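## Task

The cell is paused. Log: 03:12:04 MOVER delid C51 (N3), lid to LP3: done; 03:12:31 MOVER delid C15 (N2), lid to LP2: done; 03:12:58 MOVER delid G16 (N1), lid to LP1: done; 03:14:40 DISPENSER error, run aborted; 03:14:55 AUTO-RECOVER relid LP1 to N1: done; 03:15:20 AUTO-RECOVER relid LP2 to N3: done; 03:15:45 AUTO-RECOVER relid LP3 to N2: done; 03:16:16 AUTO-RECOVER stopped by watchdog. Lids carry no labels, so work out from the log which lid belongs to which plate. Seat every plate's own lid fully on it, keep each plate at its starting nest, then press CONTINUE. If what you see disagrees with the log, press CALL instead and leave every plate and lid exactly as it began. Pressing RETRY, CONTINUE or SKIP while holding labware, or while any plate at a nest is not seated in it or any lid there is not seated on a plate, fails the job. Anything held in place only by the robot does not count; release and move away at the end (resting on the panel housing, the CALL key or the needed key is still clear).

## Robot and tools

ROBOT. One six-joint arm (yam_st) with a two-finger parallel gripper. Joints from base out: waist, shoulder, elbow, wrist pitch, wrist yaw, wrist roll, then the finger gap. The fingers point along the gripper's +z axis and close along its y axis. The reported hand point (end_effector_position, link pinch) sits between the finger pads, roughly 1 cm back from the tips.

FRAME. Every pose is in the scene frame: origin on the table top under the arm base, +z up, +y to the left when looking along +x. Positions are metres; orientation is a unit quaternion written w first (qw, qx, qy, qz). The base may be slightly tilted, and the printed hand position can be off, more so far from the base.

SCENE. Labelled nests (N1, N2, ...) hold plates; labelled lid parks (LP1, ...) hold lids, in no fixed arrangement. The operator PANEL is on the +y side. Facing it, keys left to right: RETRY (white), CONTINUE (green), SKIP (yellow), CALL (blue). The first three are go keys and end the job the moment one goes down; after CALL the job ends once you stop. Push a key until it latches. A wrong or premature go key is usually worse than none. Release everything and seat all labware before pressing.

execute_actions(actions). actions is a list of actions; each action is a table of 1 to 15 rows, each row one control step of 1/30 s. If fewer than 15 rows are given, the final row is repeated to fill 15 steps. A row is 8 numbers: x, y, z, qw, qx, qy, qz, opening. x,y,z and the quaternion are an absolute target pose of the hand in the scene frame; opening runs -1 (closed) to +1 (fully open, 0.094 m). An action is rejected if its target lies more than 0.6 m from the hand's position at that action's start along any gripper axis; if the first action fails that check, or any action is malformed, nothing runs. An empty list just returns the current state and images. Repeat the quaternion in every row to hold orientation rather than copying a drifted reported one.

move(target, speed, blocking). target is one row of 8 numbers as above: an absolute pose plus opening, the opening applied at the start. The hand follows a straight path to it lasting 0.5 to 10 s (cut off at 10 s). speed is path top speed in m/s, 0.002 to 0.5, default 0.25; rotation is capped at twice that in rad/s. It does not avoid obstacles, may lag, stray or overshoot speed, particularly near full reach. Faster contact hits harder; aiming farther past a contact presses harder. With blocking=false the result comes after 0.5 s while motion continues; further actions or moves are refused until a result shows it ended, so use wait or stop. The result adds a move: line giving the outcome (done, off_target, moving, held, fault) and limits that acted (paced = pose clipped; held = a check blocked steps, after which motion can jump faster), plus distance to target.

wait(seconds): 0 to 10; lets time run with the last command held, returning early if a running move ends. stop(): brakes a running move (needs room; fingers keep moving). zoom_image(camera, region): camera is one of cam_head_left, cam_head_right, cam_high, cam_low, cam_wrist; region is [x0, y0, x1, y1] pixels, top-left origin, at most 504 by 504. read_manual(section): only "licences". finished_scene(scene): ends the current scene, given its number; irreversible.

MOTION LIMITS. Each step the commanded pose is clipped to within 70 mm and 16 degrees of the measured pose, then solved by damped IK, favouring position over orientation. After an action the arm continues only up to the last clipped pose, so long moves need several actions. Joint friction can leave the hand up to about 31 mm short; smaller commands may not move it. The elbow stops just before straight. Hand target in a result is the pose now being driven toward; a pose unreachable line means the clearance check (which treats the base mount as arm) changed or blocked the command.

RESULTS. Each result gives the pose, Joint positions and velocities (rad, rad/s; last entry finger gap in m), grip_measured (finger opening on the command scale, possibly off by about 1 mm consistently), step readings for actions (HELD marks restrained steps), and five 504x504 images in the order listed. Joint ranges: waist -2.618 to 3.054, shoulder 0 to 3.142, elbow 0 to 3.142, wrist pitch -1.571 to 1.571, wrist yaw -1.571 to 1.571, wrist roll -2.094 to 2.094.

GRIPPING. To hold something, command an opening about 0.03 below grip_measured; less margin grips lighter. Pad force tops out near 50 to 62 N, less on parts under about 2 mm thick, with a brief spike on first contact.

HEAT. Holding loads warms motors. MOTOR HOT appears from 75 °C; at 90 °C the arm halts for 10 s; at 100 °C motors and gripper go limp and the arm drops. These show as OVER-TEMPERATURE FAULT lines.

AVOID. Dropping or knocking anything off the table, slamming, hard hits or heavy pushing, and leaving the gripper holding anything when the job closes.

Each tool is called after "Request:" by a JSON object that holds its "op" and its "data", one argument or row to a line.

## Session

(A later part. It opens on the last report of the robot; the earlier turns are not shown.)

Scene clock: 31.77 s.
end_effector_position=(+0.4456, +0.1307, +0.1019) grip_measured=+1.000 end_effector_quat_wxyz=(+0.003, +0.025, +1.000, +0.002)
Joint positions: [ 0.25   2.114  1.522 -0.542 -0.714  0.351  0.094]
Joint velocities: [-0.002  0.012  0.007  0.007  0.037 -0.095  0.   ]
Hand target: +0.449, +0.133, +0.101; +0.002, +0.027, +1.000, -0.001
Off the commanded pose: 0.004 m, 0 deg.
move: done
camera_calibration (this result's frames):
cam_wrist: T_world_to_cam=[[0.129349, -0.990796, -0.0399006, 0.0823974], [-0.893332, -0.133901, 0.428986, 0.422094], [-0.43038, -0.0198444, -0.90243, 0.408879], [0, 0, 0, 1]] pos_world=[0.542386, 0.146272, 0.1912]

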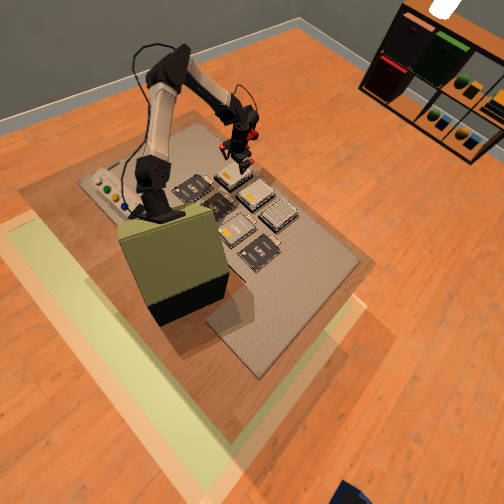

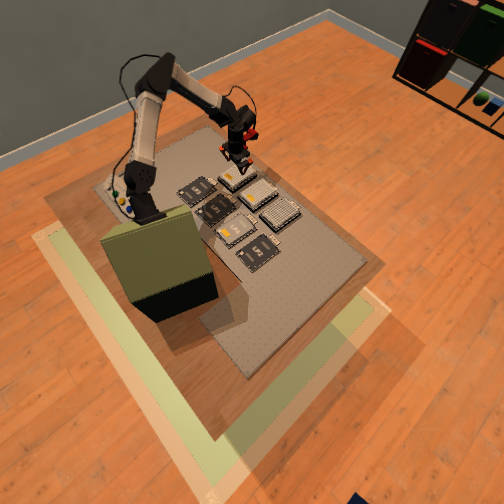

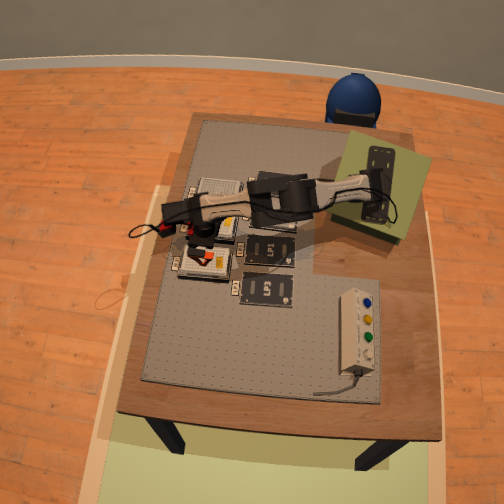

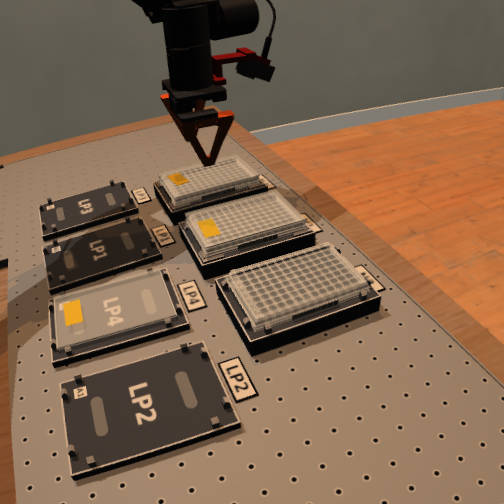

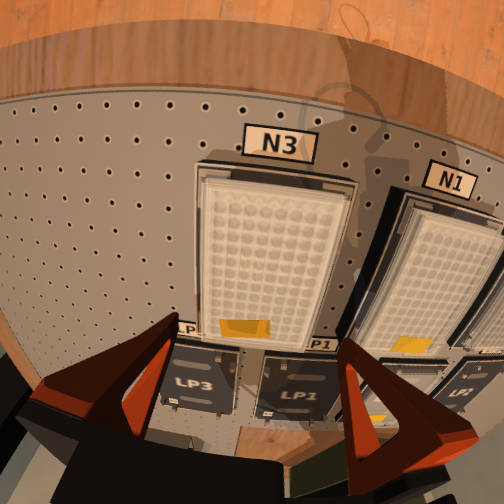

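Request:
{"op": "execute_actions", "data": {
  "actions": [
    [[0.460,0.143,0.097,0,0.048,0.9988,0,1],[0.427,0.1125,0.093,0,-0.017,0.9998,0,1],[0.471,0.1525,0.089,0,0.070,0.9975,0,1],[0.427,0.1125,0.085,0,-0.017,0.9998,0,1],[0.471,0.1525,0.082,0,0.070,0.9975,0,1],[0.427,0.1125,0.079,0,-0.017,0.9998,0,1],[0.471,0.1525,0.076,0,0.070,0.9975,0,1],[0.427,0.1125,0.074,0,-0.017,0.9998,0,1],[0.471,0.1525,0.072,0,0.070,0.9975,0,1],[0.427,0.1125,0.070,0,-0.017,0.9998,0,1],[0.471,0.1525,0.068,0,0.070,0.9975,0,1],[0.427,0.1125,0.067,0,-0.017,0.9998,0,1],[0.471,0.1525,0.066,0,0.070,0.9975,0,1],[0.427,0.1125,0.066,0,-0.017,0.9998,0,1],[0.449,0.1325,0.066,0,0.027,0.9996,0,1]],
    [[0.460,0.143,0.066,0,0.048,0.9988,0,1],[0.427,0.1125,0.066,0,-0.017,0.9998,0,1],[0.471,0.1525,0.066,0,0.070,0.9975,0,1],[0.427,0.1125,0.066,0,-0.017,0.9998,0,1],[0.471,0.1525,0.066,0,0.070,0.9975,0,1],[0.427,0.1125,0.066,0,-0.017,0.9998,0,1],[0.471,0.1525,0.066,0,0.070,0.9975,0,1],[0.427,0.1125,0.066,0,-0.017,0.9998,0,1],[0.471,0.1525,0.066,0,0.070,0.9975,0,1],[0.427,0.1125,0.066,0,-0.017,0.9998,0,1],[0.449,0.1325,0.066,0,0.027,0.9996,0,1]]
  ]
}}

Request:
{"op": "zoom_image", "data": {
  "camera": "cam_wrist",
  "region": [150,150,400,400]
}}

Scene clock: 34.00 s.
end_effector_position=(+0.4482, +0.1311, +0.0677) grip_measured=+1.000 end_effector_quat_wxyz=(+0.001, +0.024, +1.000, +0.001)
Joint positions: [ 0.301  2.191  1.546 -0.455 -0.691  0.404  0.094]
Joint velocities: [-0.007  0.002 -0.002 -0.022  0.022  0.037  0.   ]
Hand target: +0.449, +0.133, +0.066; +0.000, +0.027, +1.000, +0.000
Off the commanded pose: 0.002 m, 0 deg.
Step readings (end_effector_position; steps 1 to 15: 1st action; 16 to 30: 2nd action):
0: (+0.4451, +0.1306, +0.1019)
1: (+0.4461, +0.1314, +0.1021)
2: (+0.4476, +0.1308, +0.1009)
4: (+0.4505, +0.1313, +0.0985)
8: (+0.4524, +0.1320, +0.0883)
15: (+0.4476, +0.1305, +0.0719)
16: (+0.4474, +0.1295, +0.0706)
17: (+0.4474, +0.1282, +0.0689)
19: (+0.4473, +0.1279, +0.0677)
23: (+0.4494, +0.1302, +0.0671)
30: end_effector_position above
camera_calibration (this result's frames):
cam_wrist: T_world_to_cam=[[0.132796, -0.990407, -0.038209, 0.0794201], [-0.891658, -0.136212, 0.431732, 0.43858], [-0.432795, -0.0232631, -0.901192, 0.380571], [0, 0, 0, 1]] pos_world=[0.545226, 0.147251, 0.156653]

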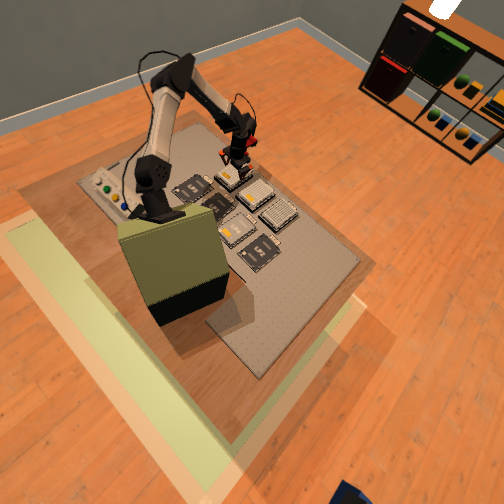

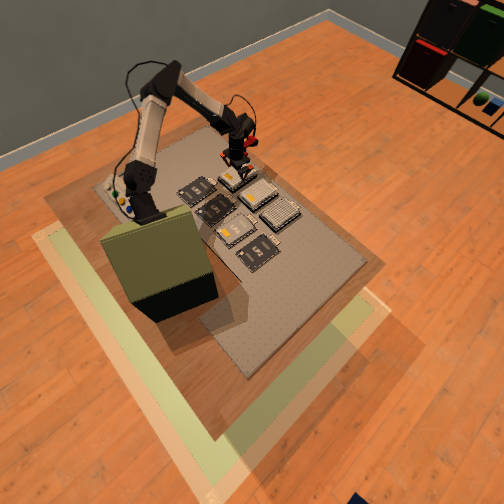

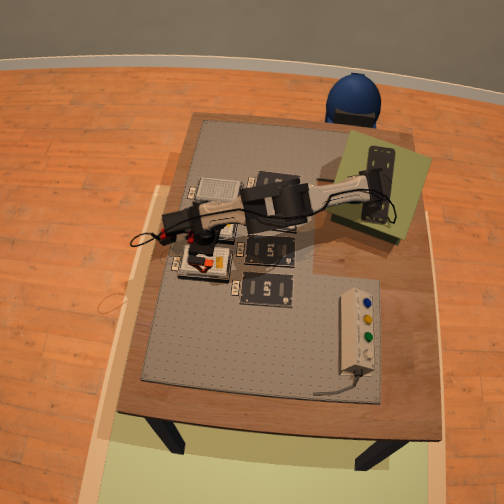

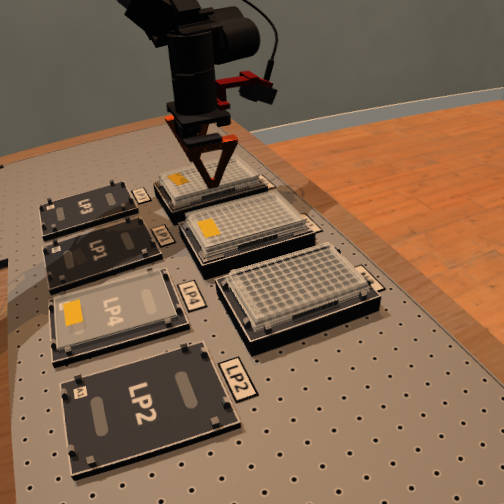

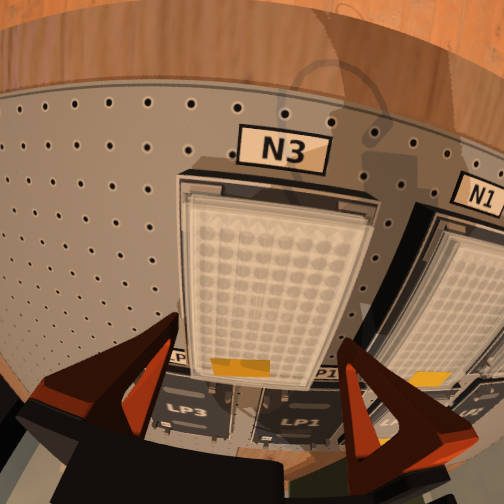

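Region (150, 150, 400, 400) of cam_wrist's 504x504 image, scaled by 2.016, with more detail than that image has.

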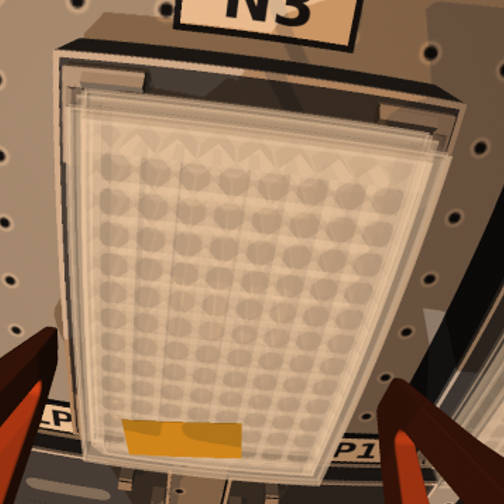

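Request:
{"op": "execute_actions", "data": {
  "actions": [
    [[0.459,0.143,0.066,0,0.025,0.9997,0,1],[0.426,0.113,0.066,0,-0.040,0.9992,0,1],[0.470,0.153,0.066,0,0.046,0.9989,0,1],[0.426,0.113,0.066,0,-0.040,0.9992,0,1],[0.470,0.153,0.066,0,0.046,0.9989,0,1],[0.426,0.113,0.066,0,-0.040,0.9992,0,1],[0.470,0.153,0.066,0,0.046,0.9989,0,1],[0.426,0.113,0.066,0,-0.040,0.9992,0,1],[0.470,0.153,0.066,0,0.046,0.9989,0,1],[0.426,0.113,0.066,0,-0.040,0.9992,0,1],[0.470,0.153,0.066,0,0.046,0.9989,0,1],[0.426,0.113,0.066,0,-0.040,0.9992,0,1],[0.470,0.153,0.066,0,0.046,0.9989,0,1],[0.426,0.113,0.066,0,-0.040,0.9992,0,1],[0.448,0.133,0.066,0,0.003,1,0,1]]
  ]
}}

Request:
{"op": "zoom_image", "data": {
  "camera": "cam_wrist",
  "region": [150,150,400,400]
}}

Scene clock: 36.40 s.
end_effector_position=(+0.4470, +0.1328, +0.0664) grip_measured=+1.000 end_effector_quat_wxyz=(+0.001, -0.002, +1.000, +0.001)
Joint positions: [ 0.306  2.189  1.542 -0.451 -0.689  0.358  0.094]
Joint velocities: [ 0.007 -0.007 -0.002 -0.3   -0.007  0.125  0.   ]
Hand target: +0.448, +0.133, +0.066; +0.000, +0.003, +1.000, -0.000
Off the commanded pose: 0.001 m, 1 deg.
Step readings (end_effector_position):
0: (+0.4482, +0.1311, +0.0677)
1: (+0.4489, +0.1317, +0.0681)
2: (+0.4489, +0.1311, +0.0674)
4: (+0.4488, +0.1313, +0.0672)
8: (+0.4493, +0.1325, +0.0667)
15: end_effector_position above
camera_calibration (this result's frames):
cam_wrist: T_world_to_cam=[[0.183601, -0.982265, -0.0380167, 0.0574096], [-0.883104, -0.181806, 0.432521, 0.440454], [-0.431762, -0.0458386, -0.900822, 0.381456], [0, 0, 0, 1]] pos_world=[0.543124, 0.153954, 0.1553]

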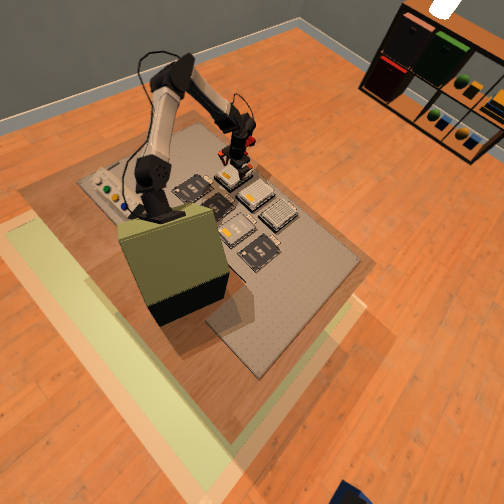

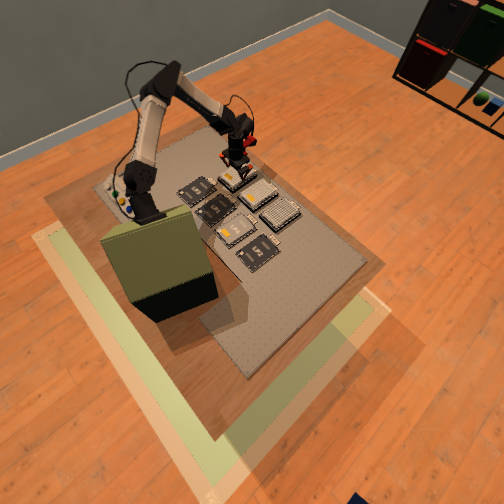

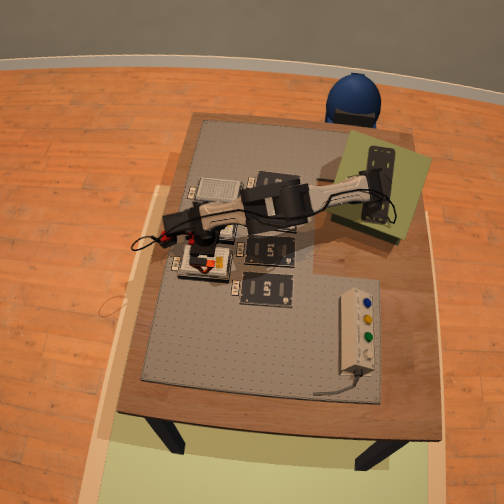

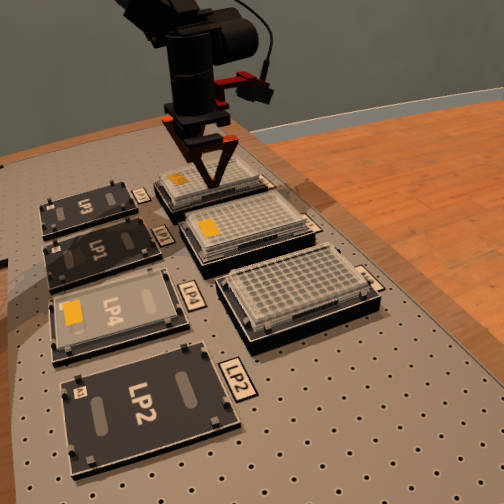

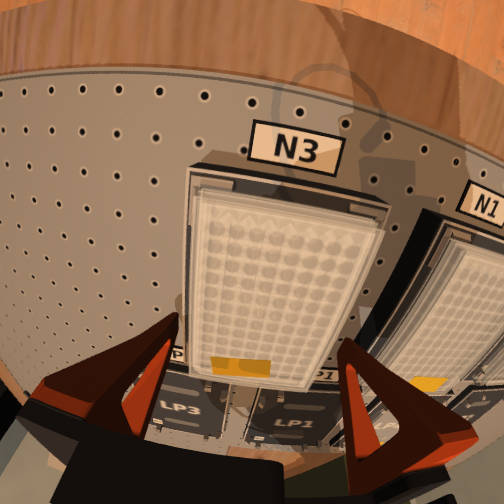

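Region (150, 150, 400, 400) of cam_wrist's 504x504 image, scaled by 2.016, with more detail than that image has.

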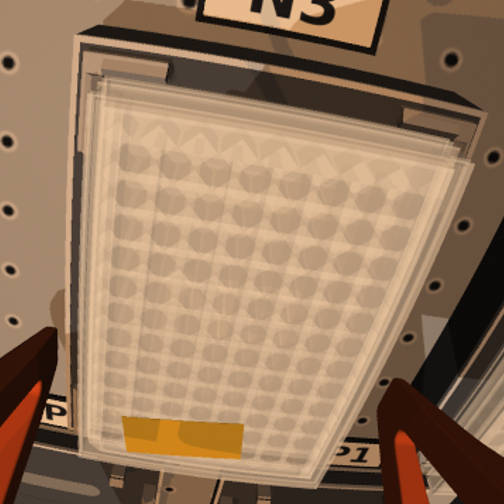

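Request:
{"op": "execute_actions", "data": {
  "actions": [
    [[0.459,0.142,0.065,0,0.027,0.9996,0,1],[0.4265,0.112,0.064,0,-0.038,0.9993,0,1],[0.4705,0.152,0.063,0,0.048,0.9988,0,1],[0.4265,0.112,0.062,0,-0.038,0.9993,0,1],[0.4705,0.152,0.061,0,0.048,0.9988,0,1],[0.4265,0.112,0.060,0,-0.038,0.9993,0,1],[0.4705,0.152,0.059,0,0.048,0.9988,0,1],[0.4265,0.112,0.058,0,-0.038,0.9993,0,1],[0.4705,0.152,0.057,0,0.048,0.9988,0,1],[0.4265,0.112,0.0565,0,-0.038,0.9993,0,1],[0.4705,0.152,0.056,0,0.048,0.9988,0,1],[0.4265,0.112,0.056,0,-0.038,0.9993,0,1],[0.4705,0.152,0.056,0,0.048,0.9988,0,1],[0.4265,0.112,0.056,0,-0.038,0.9993,0,1],[0.4485,0.132,0.0565,0,0.005,1,0,1]],
    [[0.459,0.142,0.0565,0,0.027,0.9996,0,1],[0.4265,0.112,0.0565,0,-0.038,0.9993,0,1],[0.4705,0.152,0.0565,0,0.048,0.9988,0,1],[0.4265,0.112,0.0565,0,-0.038,0.9993,0,1],[0.4705,0.152,0.0565,0,0.048,0.9988,0,1],[0.4265,0.112,0.0565,0,-0.038,0.9993,0,1],[0.4705,0.152,0.0565,0,0.048,0.9988,0,1],[0.4265,0.112,0.0565,0,-0.038,0.9993,0,1],[0.4485,0.132,0.0565,0,0.005,1,0,1]]
  ]
}}

Request:
{"op": "zoom_image", "data": {
  "camera": "cam_wrist",
  "region": [150,170,400,420]
}}

Scene clock: 38.70 s.
end_effector_position=(+0.4468, +0.1310, +0.0571) grip_measured=+1.000 end_effector_quat_wxyz=(+0.000, +0.002, +1.000, +0.001)
Joint positions: [ 0.316  2.211  1.545 -0.426 -0.684  0.377  0.094]
Joint velocities: [-0.002  0.007 -0.017 -0.037 -0.037  0.037  0.   ]
Hand target: +0.448, +0.132, +0.056; -0.000, +0.005, +1.000, -0.000
Off the commanded pose: 0.002 m, 0 deg.
Step readings (end_effector_position; steps 1 to 15: 1st action; 16 to 30: 2nd action):
0: (+0.4465, +0.1326, +0.0664)
1: (+0.4473, +0.1332, +0.0667)
2: (+0.4477, +0.1326, +0.0659)
4: (+0.4484, +0.1325, +0.0651)
8: (+0.4498, +0.1320, +0.0624)
15: (+0.4478, +0.1306, +0.0581)
16: (+0.4476, +0.1302, +0.0579)
17: (+0.4474, +0.1292, +0.0569)
19: (+0.4471, +0.1291, +0.0563)
23: (+0.4487, +0.1312, +0.0565)
30: end_effector_position above
camera_calibration (this result's frames):
cam_wrist: T_world_to_cam=[[0.175576, -0.983733, -0.0379677, 0.059031], [-0.884084, -0.174523, 0.433518, 0.443385], [-0.433092, -0.0425487, -0.900345, 0.373097], [0, 0, 0, 1]] pos_world=[0.543211, 0.151326, 0.145942]

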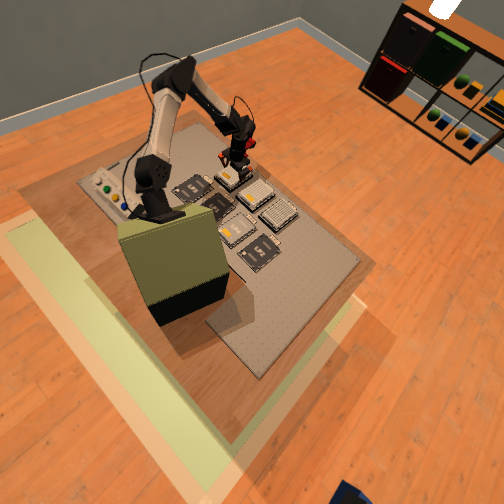

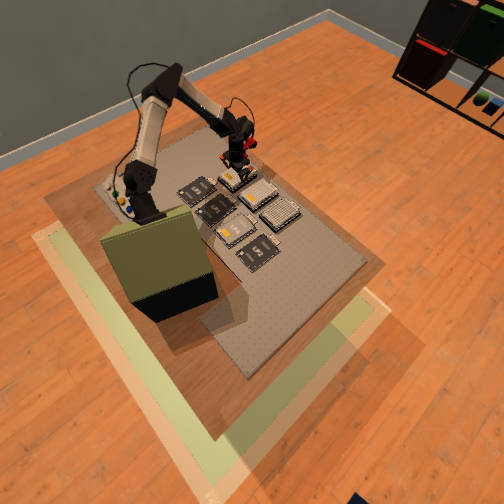

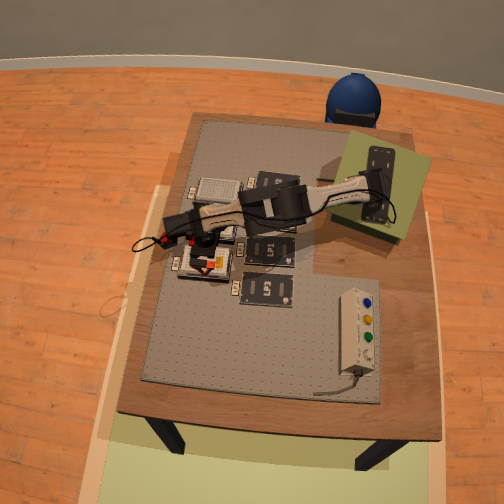

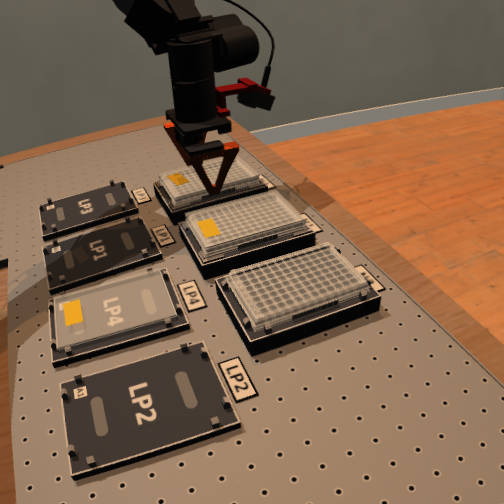

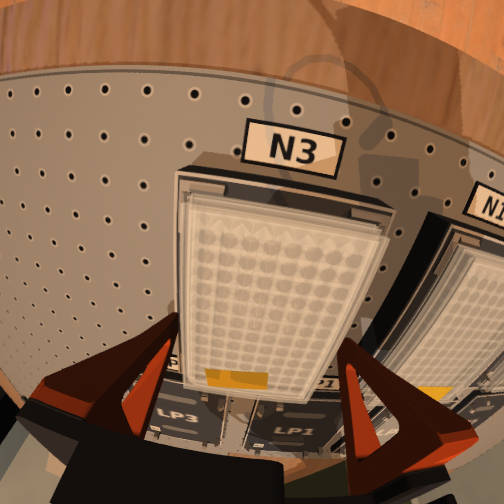

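Region (150, 170, 400, 420) of cam_wrist's 504x504 image, scaled by 2.016, with more detail than that image has.

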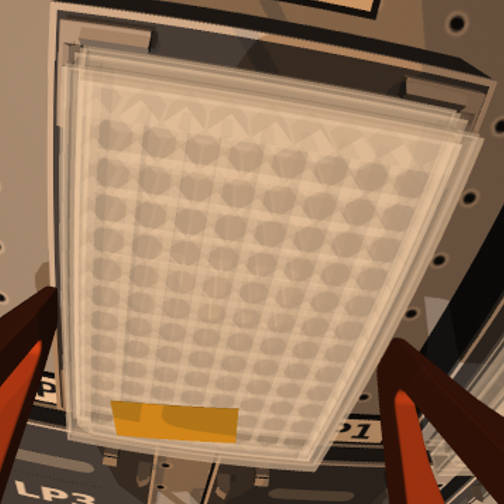

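Request:
{"op": "execute_actions", "data": {
  "actions": [
    [[0.4605,0.144,0.0565,0,0.027,0.9996,0,1],[0.428,0.114,0.0565,0,-0.038,0.9993,0,1],[0.472,0.154,0.0565,0,0.048,0.9988,0,1],[0.428,0.114,0.0565,0,-0.038,0.9993,0,1],[0.472,0.154,0.0565,0,0.048,0.9988,0,1],[0.428,0.114,0.0565,0,-0.038,0.9993,0,1],[0.472,0.154,0.0565,0,0.048,0.9988,0,1],[0.428,0.114,0.0565,0,-0.038,0.9993,0,1],[0.472,0.154,0.0565,0,0.048,0.9988,0,1],[0.428,0.114,0.0565,0,-0.038,0.9993,0,1],[0.472,0.154,0.0565,0,0.048,0.9988,0,1],[0.4495,0.133,0.0565,0,0.005,1,0,1]]
  ]
}}

Request:
{"op": "zoom_image", "data": {
  "camera": "cam_wrist",
  "region": [150,170,400,420]
}}

Scene clock: 39.80 s.
end_effector_position=(+0.4534, +0.1360, +0.0576) grip_measured=+1.000 end_effector_quat_wxyz=(+0.004, +0.006, +1.000, +0.002)
Joint positions: [ 0.32   2.22   1.579 -0.439 -0.683  0.395  0.094]
Joint velocities: [ 0.002 -0.012 -0.012  0.081  0.007  0.037  0.   ]
Hand target: +0.450, +0.133, +0.057; +0.000, +0.005, +1.000, +0.000
Off the commanded pose: 0.005 m, 1 deg.
Step readings (end_effector_position):
0: (+0.4468, +0.1310, +0.0571)
1: (+0.4478, +0.1318, +0.0577)
2: (+0.4484, +0.1314, +0.0571)
4: (+0.4497, +0.1324, +0.0573)
8: (+0.4518, +0.1342, +0.0573)
15: end_effector_position above
camera_calibration (this result's frames):
cam_wrist: T_world_to_cam=[[0.16822, -0.984956, -0.0395545, 0.0664735], [-0.888288, -0.168862, 0.427117, 0.451348], [-0.427371, -0.0367137, -0.903331, 0.373308], [0, 0, 0, 1]] pos_world=[0.549286, 0.155395, 0.147071]

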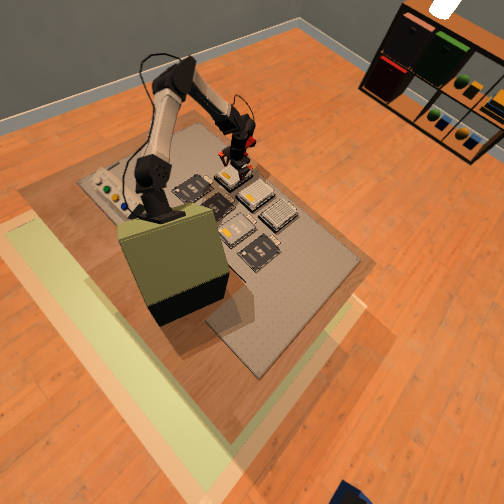

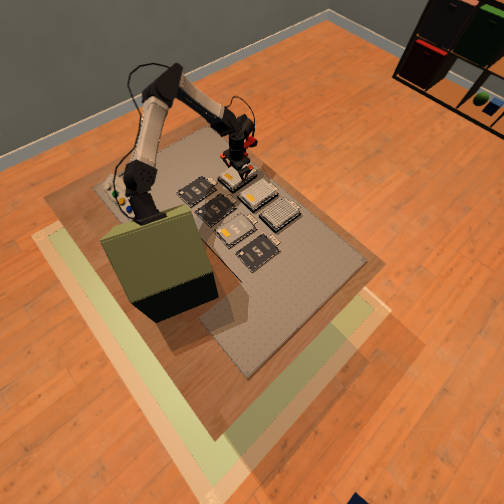

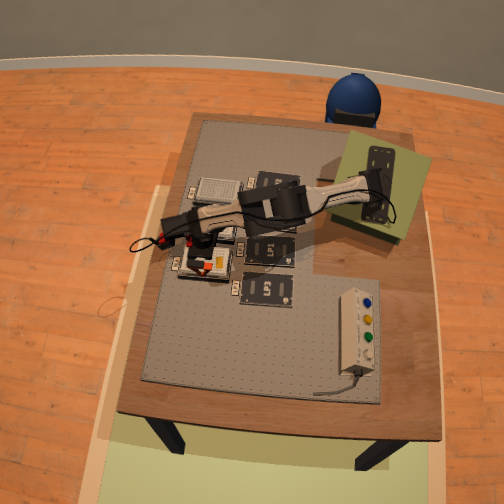

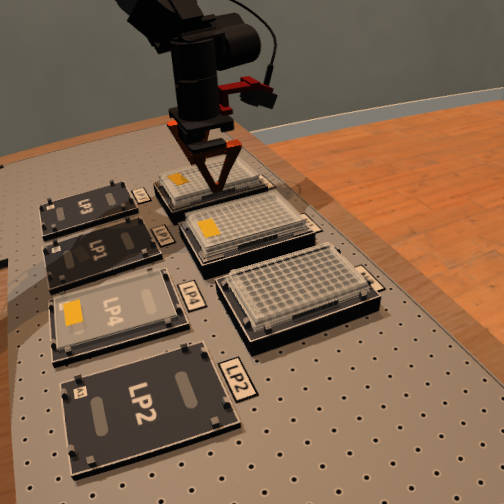

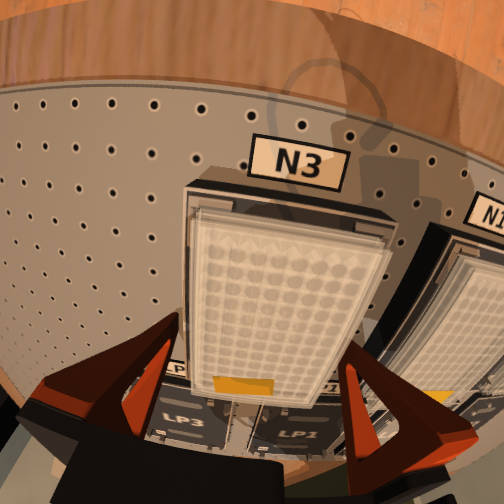

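Region (150, 170, 400, 420) of cam_wrist's 504x504 image, scaled by 2.016, with more detail than that image has.

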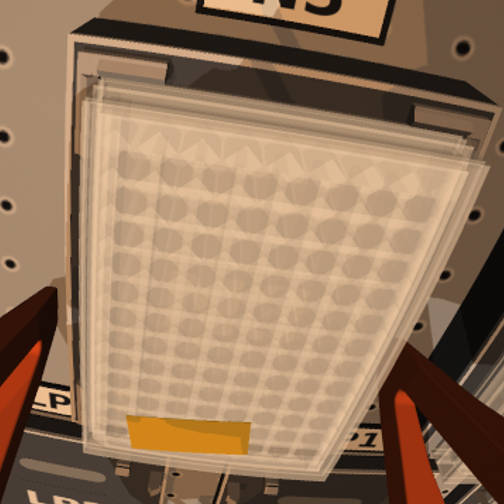

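Request:
{"op": "execute_actions", "data": {
  "actions": []
}}

Scene clock: 41.30 s.
end_effector_position=(+0.4534, +0.1360, +0.0576) grip_measured=+1.000 end_effector_quat_wxyz=(+0.004, +0.004, +1.000, +0.002)
Joint positions: [ 0.32   2.22   1.579 -0.439 -0.683  0.391  0.094]
Joint velocities: [-0.002 -0.017  0.007 -0.051 -0.125 -0.051  0.   ]
Hand target: +0.450, +0.133, +0.057; +0.000, +0.005, +1.000, +0.000
Off the commanded pose: 0.005 m, 1 deg.
camera_calibration (this result's frames):
cam_wrist: T_world_to_cam=[[0.171601, -0.984373, -0.0395266, 0.0648598], [-0.88771, -0.1719, 0.427107, 0.4515], [-0.427227, -0.0382037, -0.903337, 0.373446], [0, 0, 0, 1]] pos_world=[0.549218, 0.155726, 0.147072]

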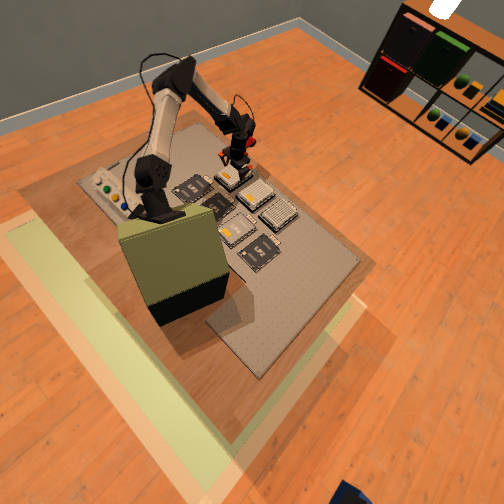

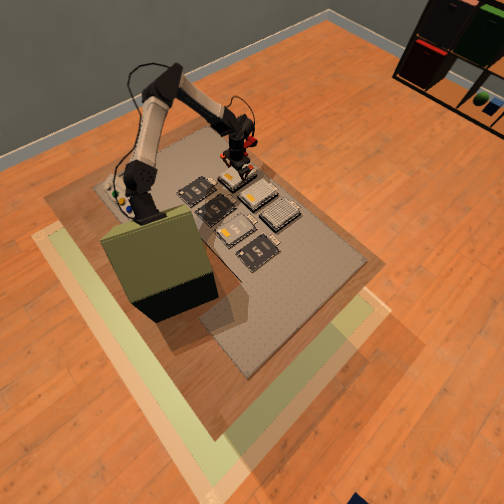

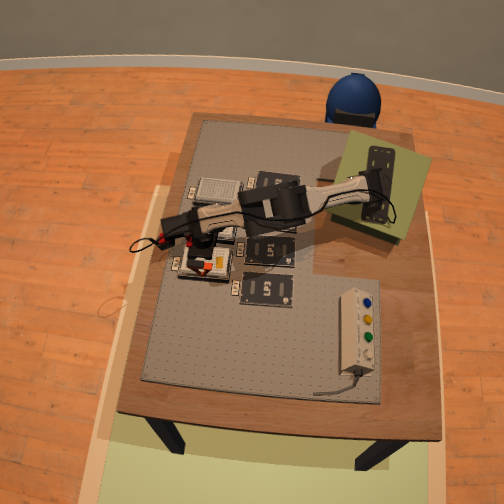

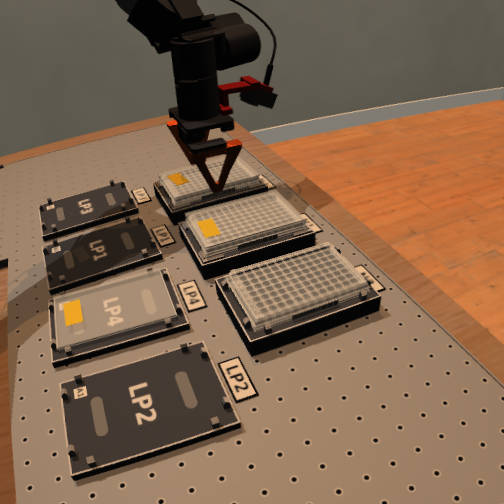

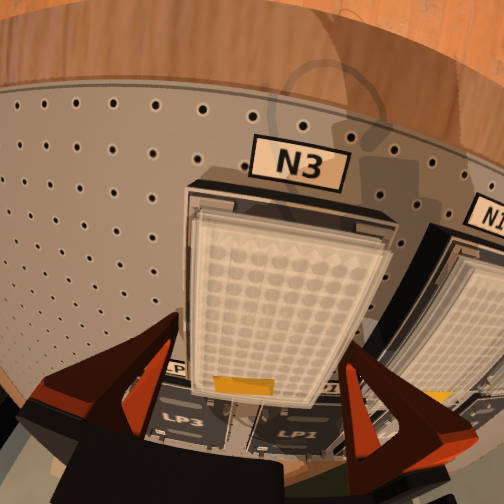

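Request:
{"op": "execute_actions", "data": {
  "actions": [
    [[0.438,0.122,0.057,0,0.026,1,0,1],[0.470,0.152,0.057,0,-0.039,1,0,1],[0.426,0.112,0.057,0,0.047,1,0,1],[0.470,0.152,0.057,0,-0.039,1,0,1],[0.426,0.112,0.057,0,0.047,1,0,1],[0.470,0.152,0.057,0,-0.039,1,0,1],[0.426,0.112,0.057,0,0.047,1,0,1],[0.459,0.142,0.057,0,-0.017,1,0,1],[0.448,0.132,0.057,0,0.004,1,0,1]]
  ]
}}

Scene clock: 42.10 s.
end_effector_position=(+0.4462, +0.1312, +0.0564) grip_measured=+1.000 end_effector_quat_wxyz=(-0.003, +0.007, +1.000, -0.001)
Joint positions: [ 0.319  2.215  1.554 -0.438 -0.682  0.383  0.094]
Joint velocities: [-0.007  0.007 -0.017  0.007 -0.081 -0.051  0.   ]
Hand target: +0.448, +0.132, +0.057; +0.000, +0.004, +1.000, -0.000
Off the commanded pose: 0.002 m, 0 deg.
Step readings (end_effector_position):
0: (+0.4534, +0.1360, +0.0576)
1: (+0.4525, +0.1354, +0.0572)
2: (+0.4516, +0.1354, +0.0577)
4: (+0.4499, +0.1346, +0.0576)
8: (+0.4462, +0.1316, +0.0567)
15: end_effector_position above
camera_calibration (this result's frames):
cam_wrist: T_world_to_cam=[[0.16616, -0.985467, -0.0352997, 0.0636369], [-0.882933, -0.164621, 0.439693, 0.441083], [-0.439114, -0.0418919, -0.897454, 0.374585], [0, 0, 0, 1]] pos_world=[0.543359, 0.151016, 0.144478]

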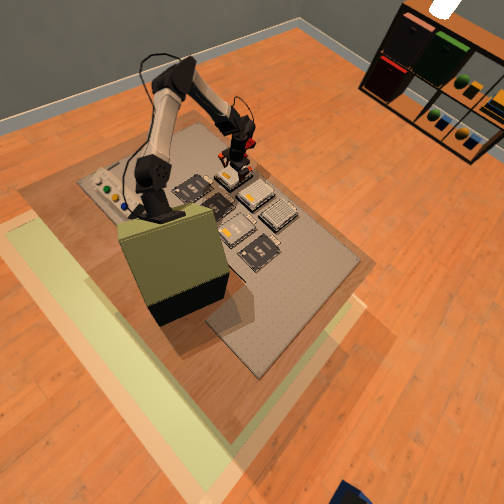

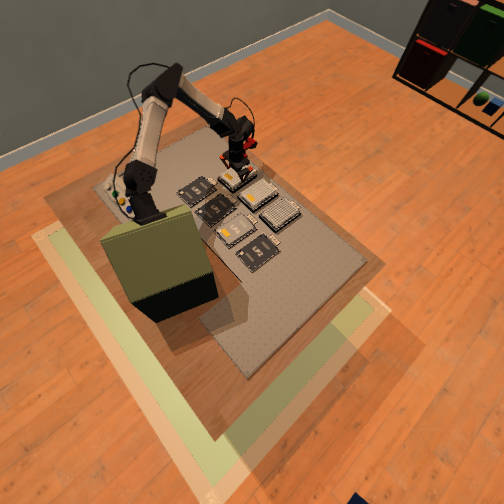

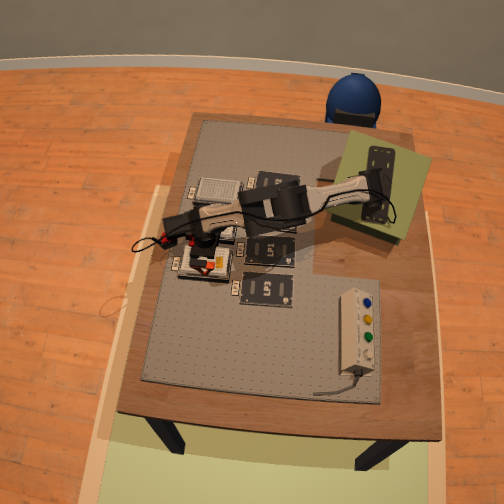

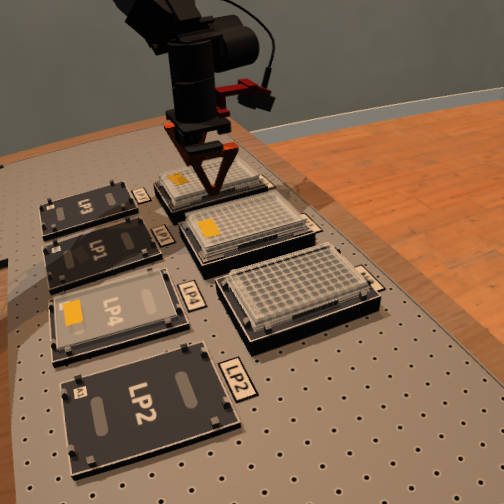

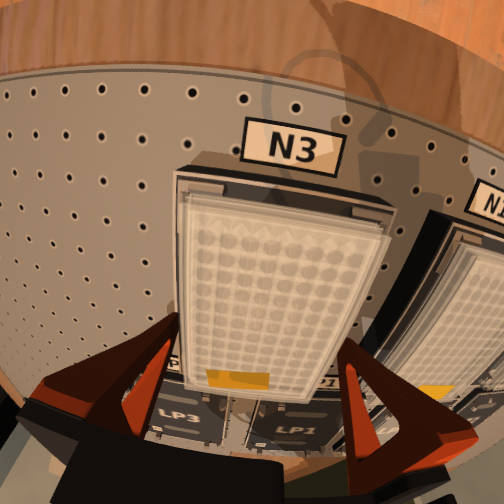

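Request:
{"op": "execute_actions", "data": {
  "actions": [
    [[0.472,0.154,0.057,0,-0.039,1,0,1],[0.472,0.154,0.057,0,-0.039,1,0,1],[0.472,0.154,0.057,0,-0.039,1,0,1],[0.450,0.1335,0.057,0,0.004,1,0,1]]
  ]
}}

Scene clock: 42.97 s.
end_effector_position=(+0.4522, +0.1330, +0.0556) grip_measured=+1.000 end_effector_quat_wxyz=(-0.003, +0.002, +1.000, -0.005)
Joint positions: [ 0.321  2.232  1.595 -0.464 -0.674  0.376  0.094]
Joint velocities: [ 0.002 -0.007  0.002  0.037 -0.022  0.037  0.   ]
Hand target: +0.450, +0.134, +0.057; -0.001, +0.004, +1.000, -0.000
Off the commanded pose: 0.003 m, 1 deg.
Step readings (end_effector_position):
0: (+0.4462, +0.1312, +0.0564)
1: (+0.4478, +0.1326, +0.0571)
2: (+0.4534, +0.1351, +0.0571)
4: (+0.4605, +0.1380, +0.0583)
8: (+0.4528, +0.1338, +0.0564)
15: end_effector_position above
camera_calibration (this result's frames):
cam_wrist: T_world_to_cam=[[0.174586, -0.984241, -0.0280913, 0.0599989], [-0.881709, -0.168971, 0.440497, 0.447011], [-0.438302, -0.0521365, -0.897314, 0.377561], [0, 0, 0, 1]] pos_world=[0.549145, 0.15427, 0.143569]

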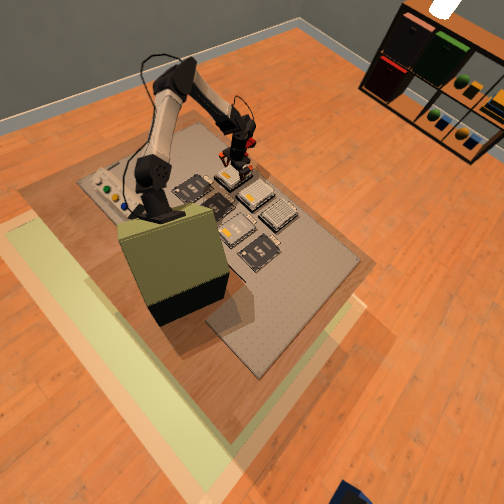

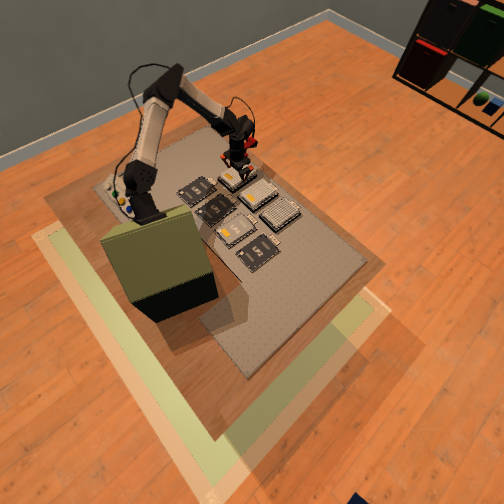

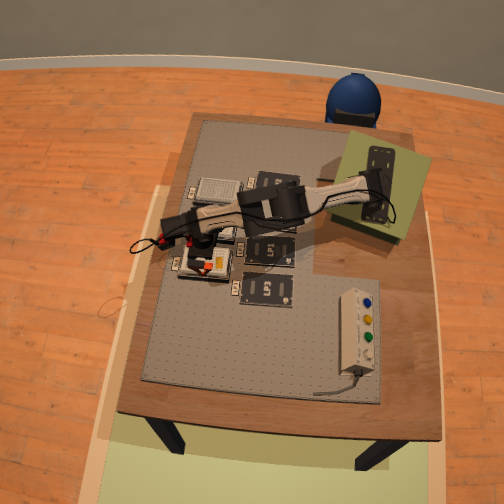

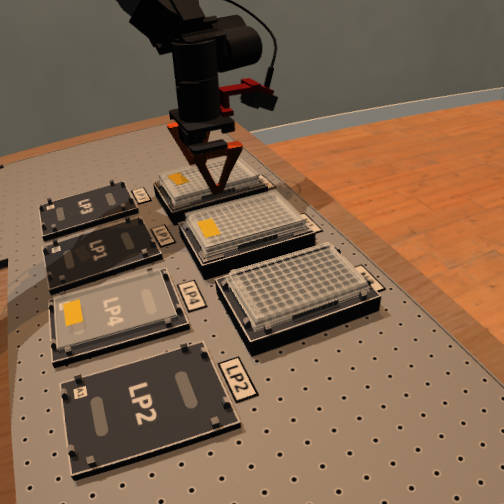

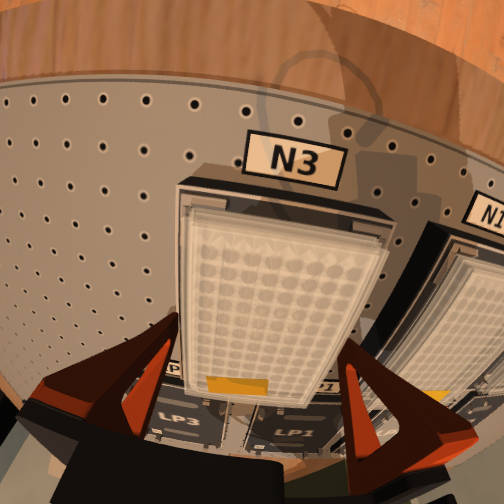

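Request:
{"op": "execute_actions", "data": {
  "actions": [
    [[0.439,0.143,0.059,0,0.025,1,0,1],[0.472,0.113,0.059,0,-0.039,1,0,1],[0.428,0.153,0.059,0,0.047,1,0,1],[0.472,0.113,0.059,0,-0.039,1,0,1],[0.428,0.153,0.059,0,0.047,1,0,1],[0.461,0.123,0.058,0,-0.018,1,0,1],[0.450,0.133,0.058,0,0.004,1,0,1]]
  ]
}}

Scene clock: 43.90 s.
end_effector_position=(+0.4499, +0.1323, +0.0590) grip_measured=+1.000 end_effector_quat_wxyz=(-0.001, +0.004, +1.000, -0.002)
Joint positions: [ 0.315  2.216  1.571 -0.453 -0.68   0.377  0.094]
Joint velocities: [-0.007  0.002  0.017  0.022 -0.051  0.066  0.   ]
Hand target: +0.450, +0.133, +0.058; +0.000, +0.004, +1.000, -0.000
Off the commanded pose: 0.001 m, 0 deg.
Step readings (end_effector_position):
0: (+0.4531, +0.1334, +0.0556)
1: (+0.4526, +0.1336, +0.0561)
2: (+0.4515, +0.1325, +0.0571)
4: (+0.4507, +0.1314, +0.0584)
8: (+0.4499, +0.1323, +0.0590)
15: end_effector_position above
camera_calibration (this result's frames):
cam_wrist: T_world_to_cam=[[0.171437, -0.984647, -0.0328553, 0.0615597], [-0.883694, -0.168432, 0.436709, 0.444307], [-0.435538, -0.0458341, -0.899003, 0.377624], [0, 0, 0, 1]] pos_world=[0.546548, 0.152758, 0.147474]

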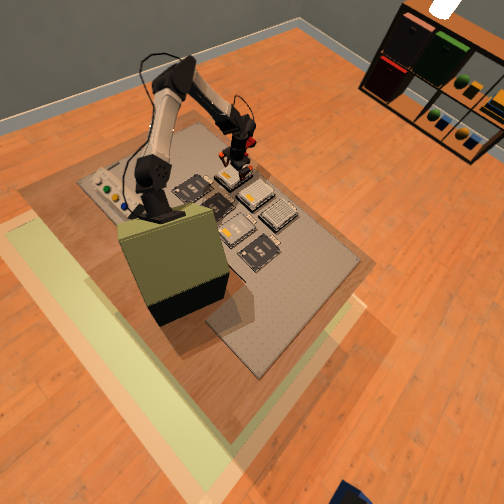

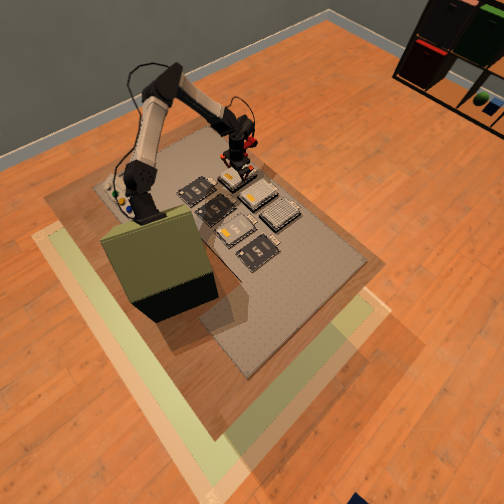

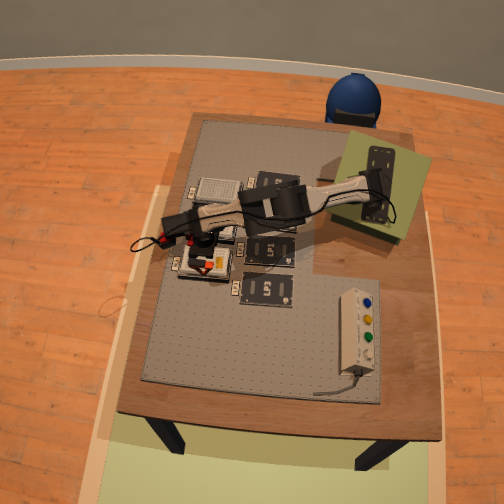

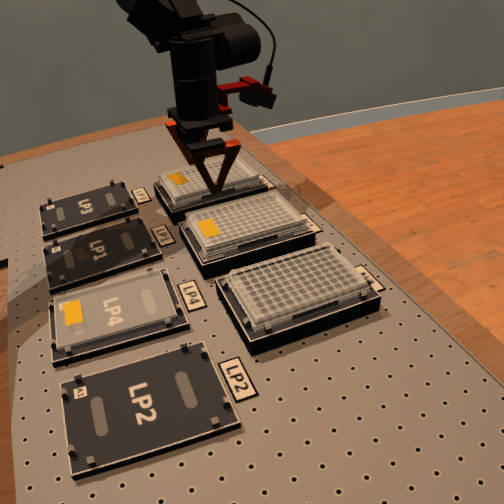

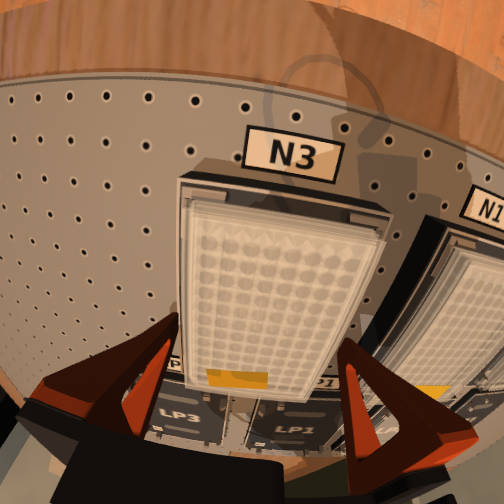

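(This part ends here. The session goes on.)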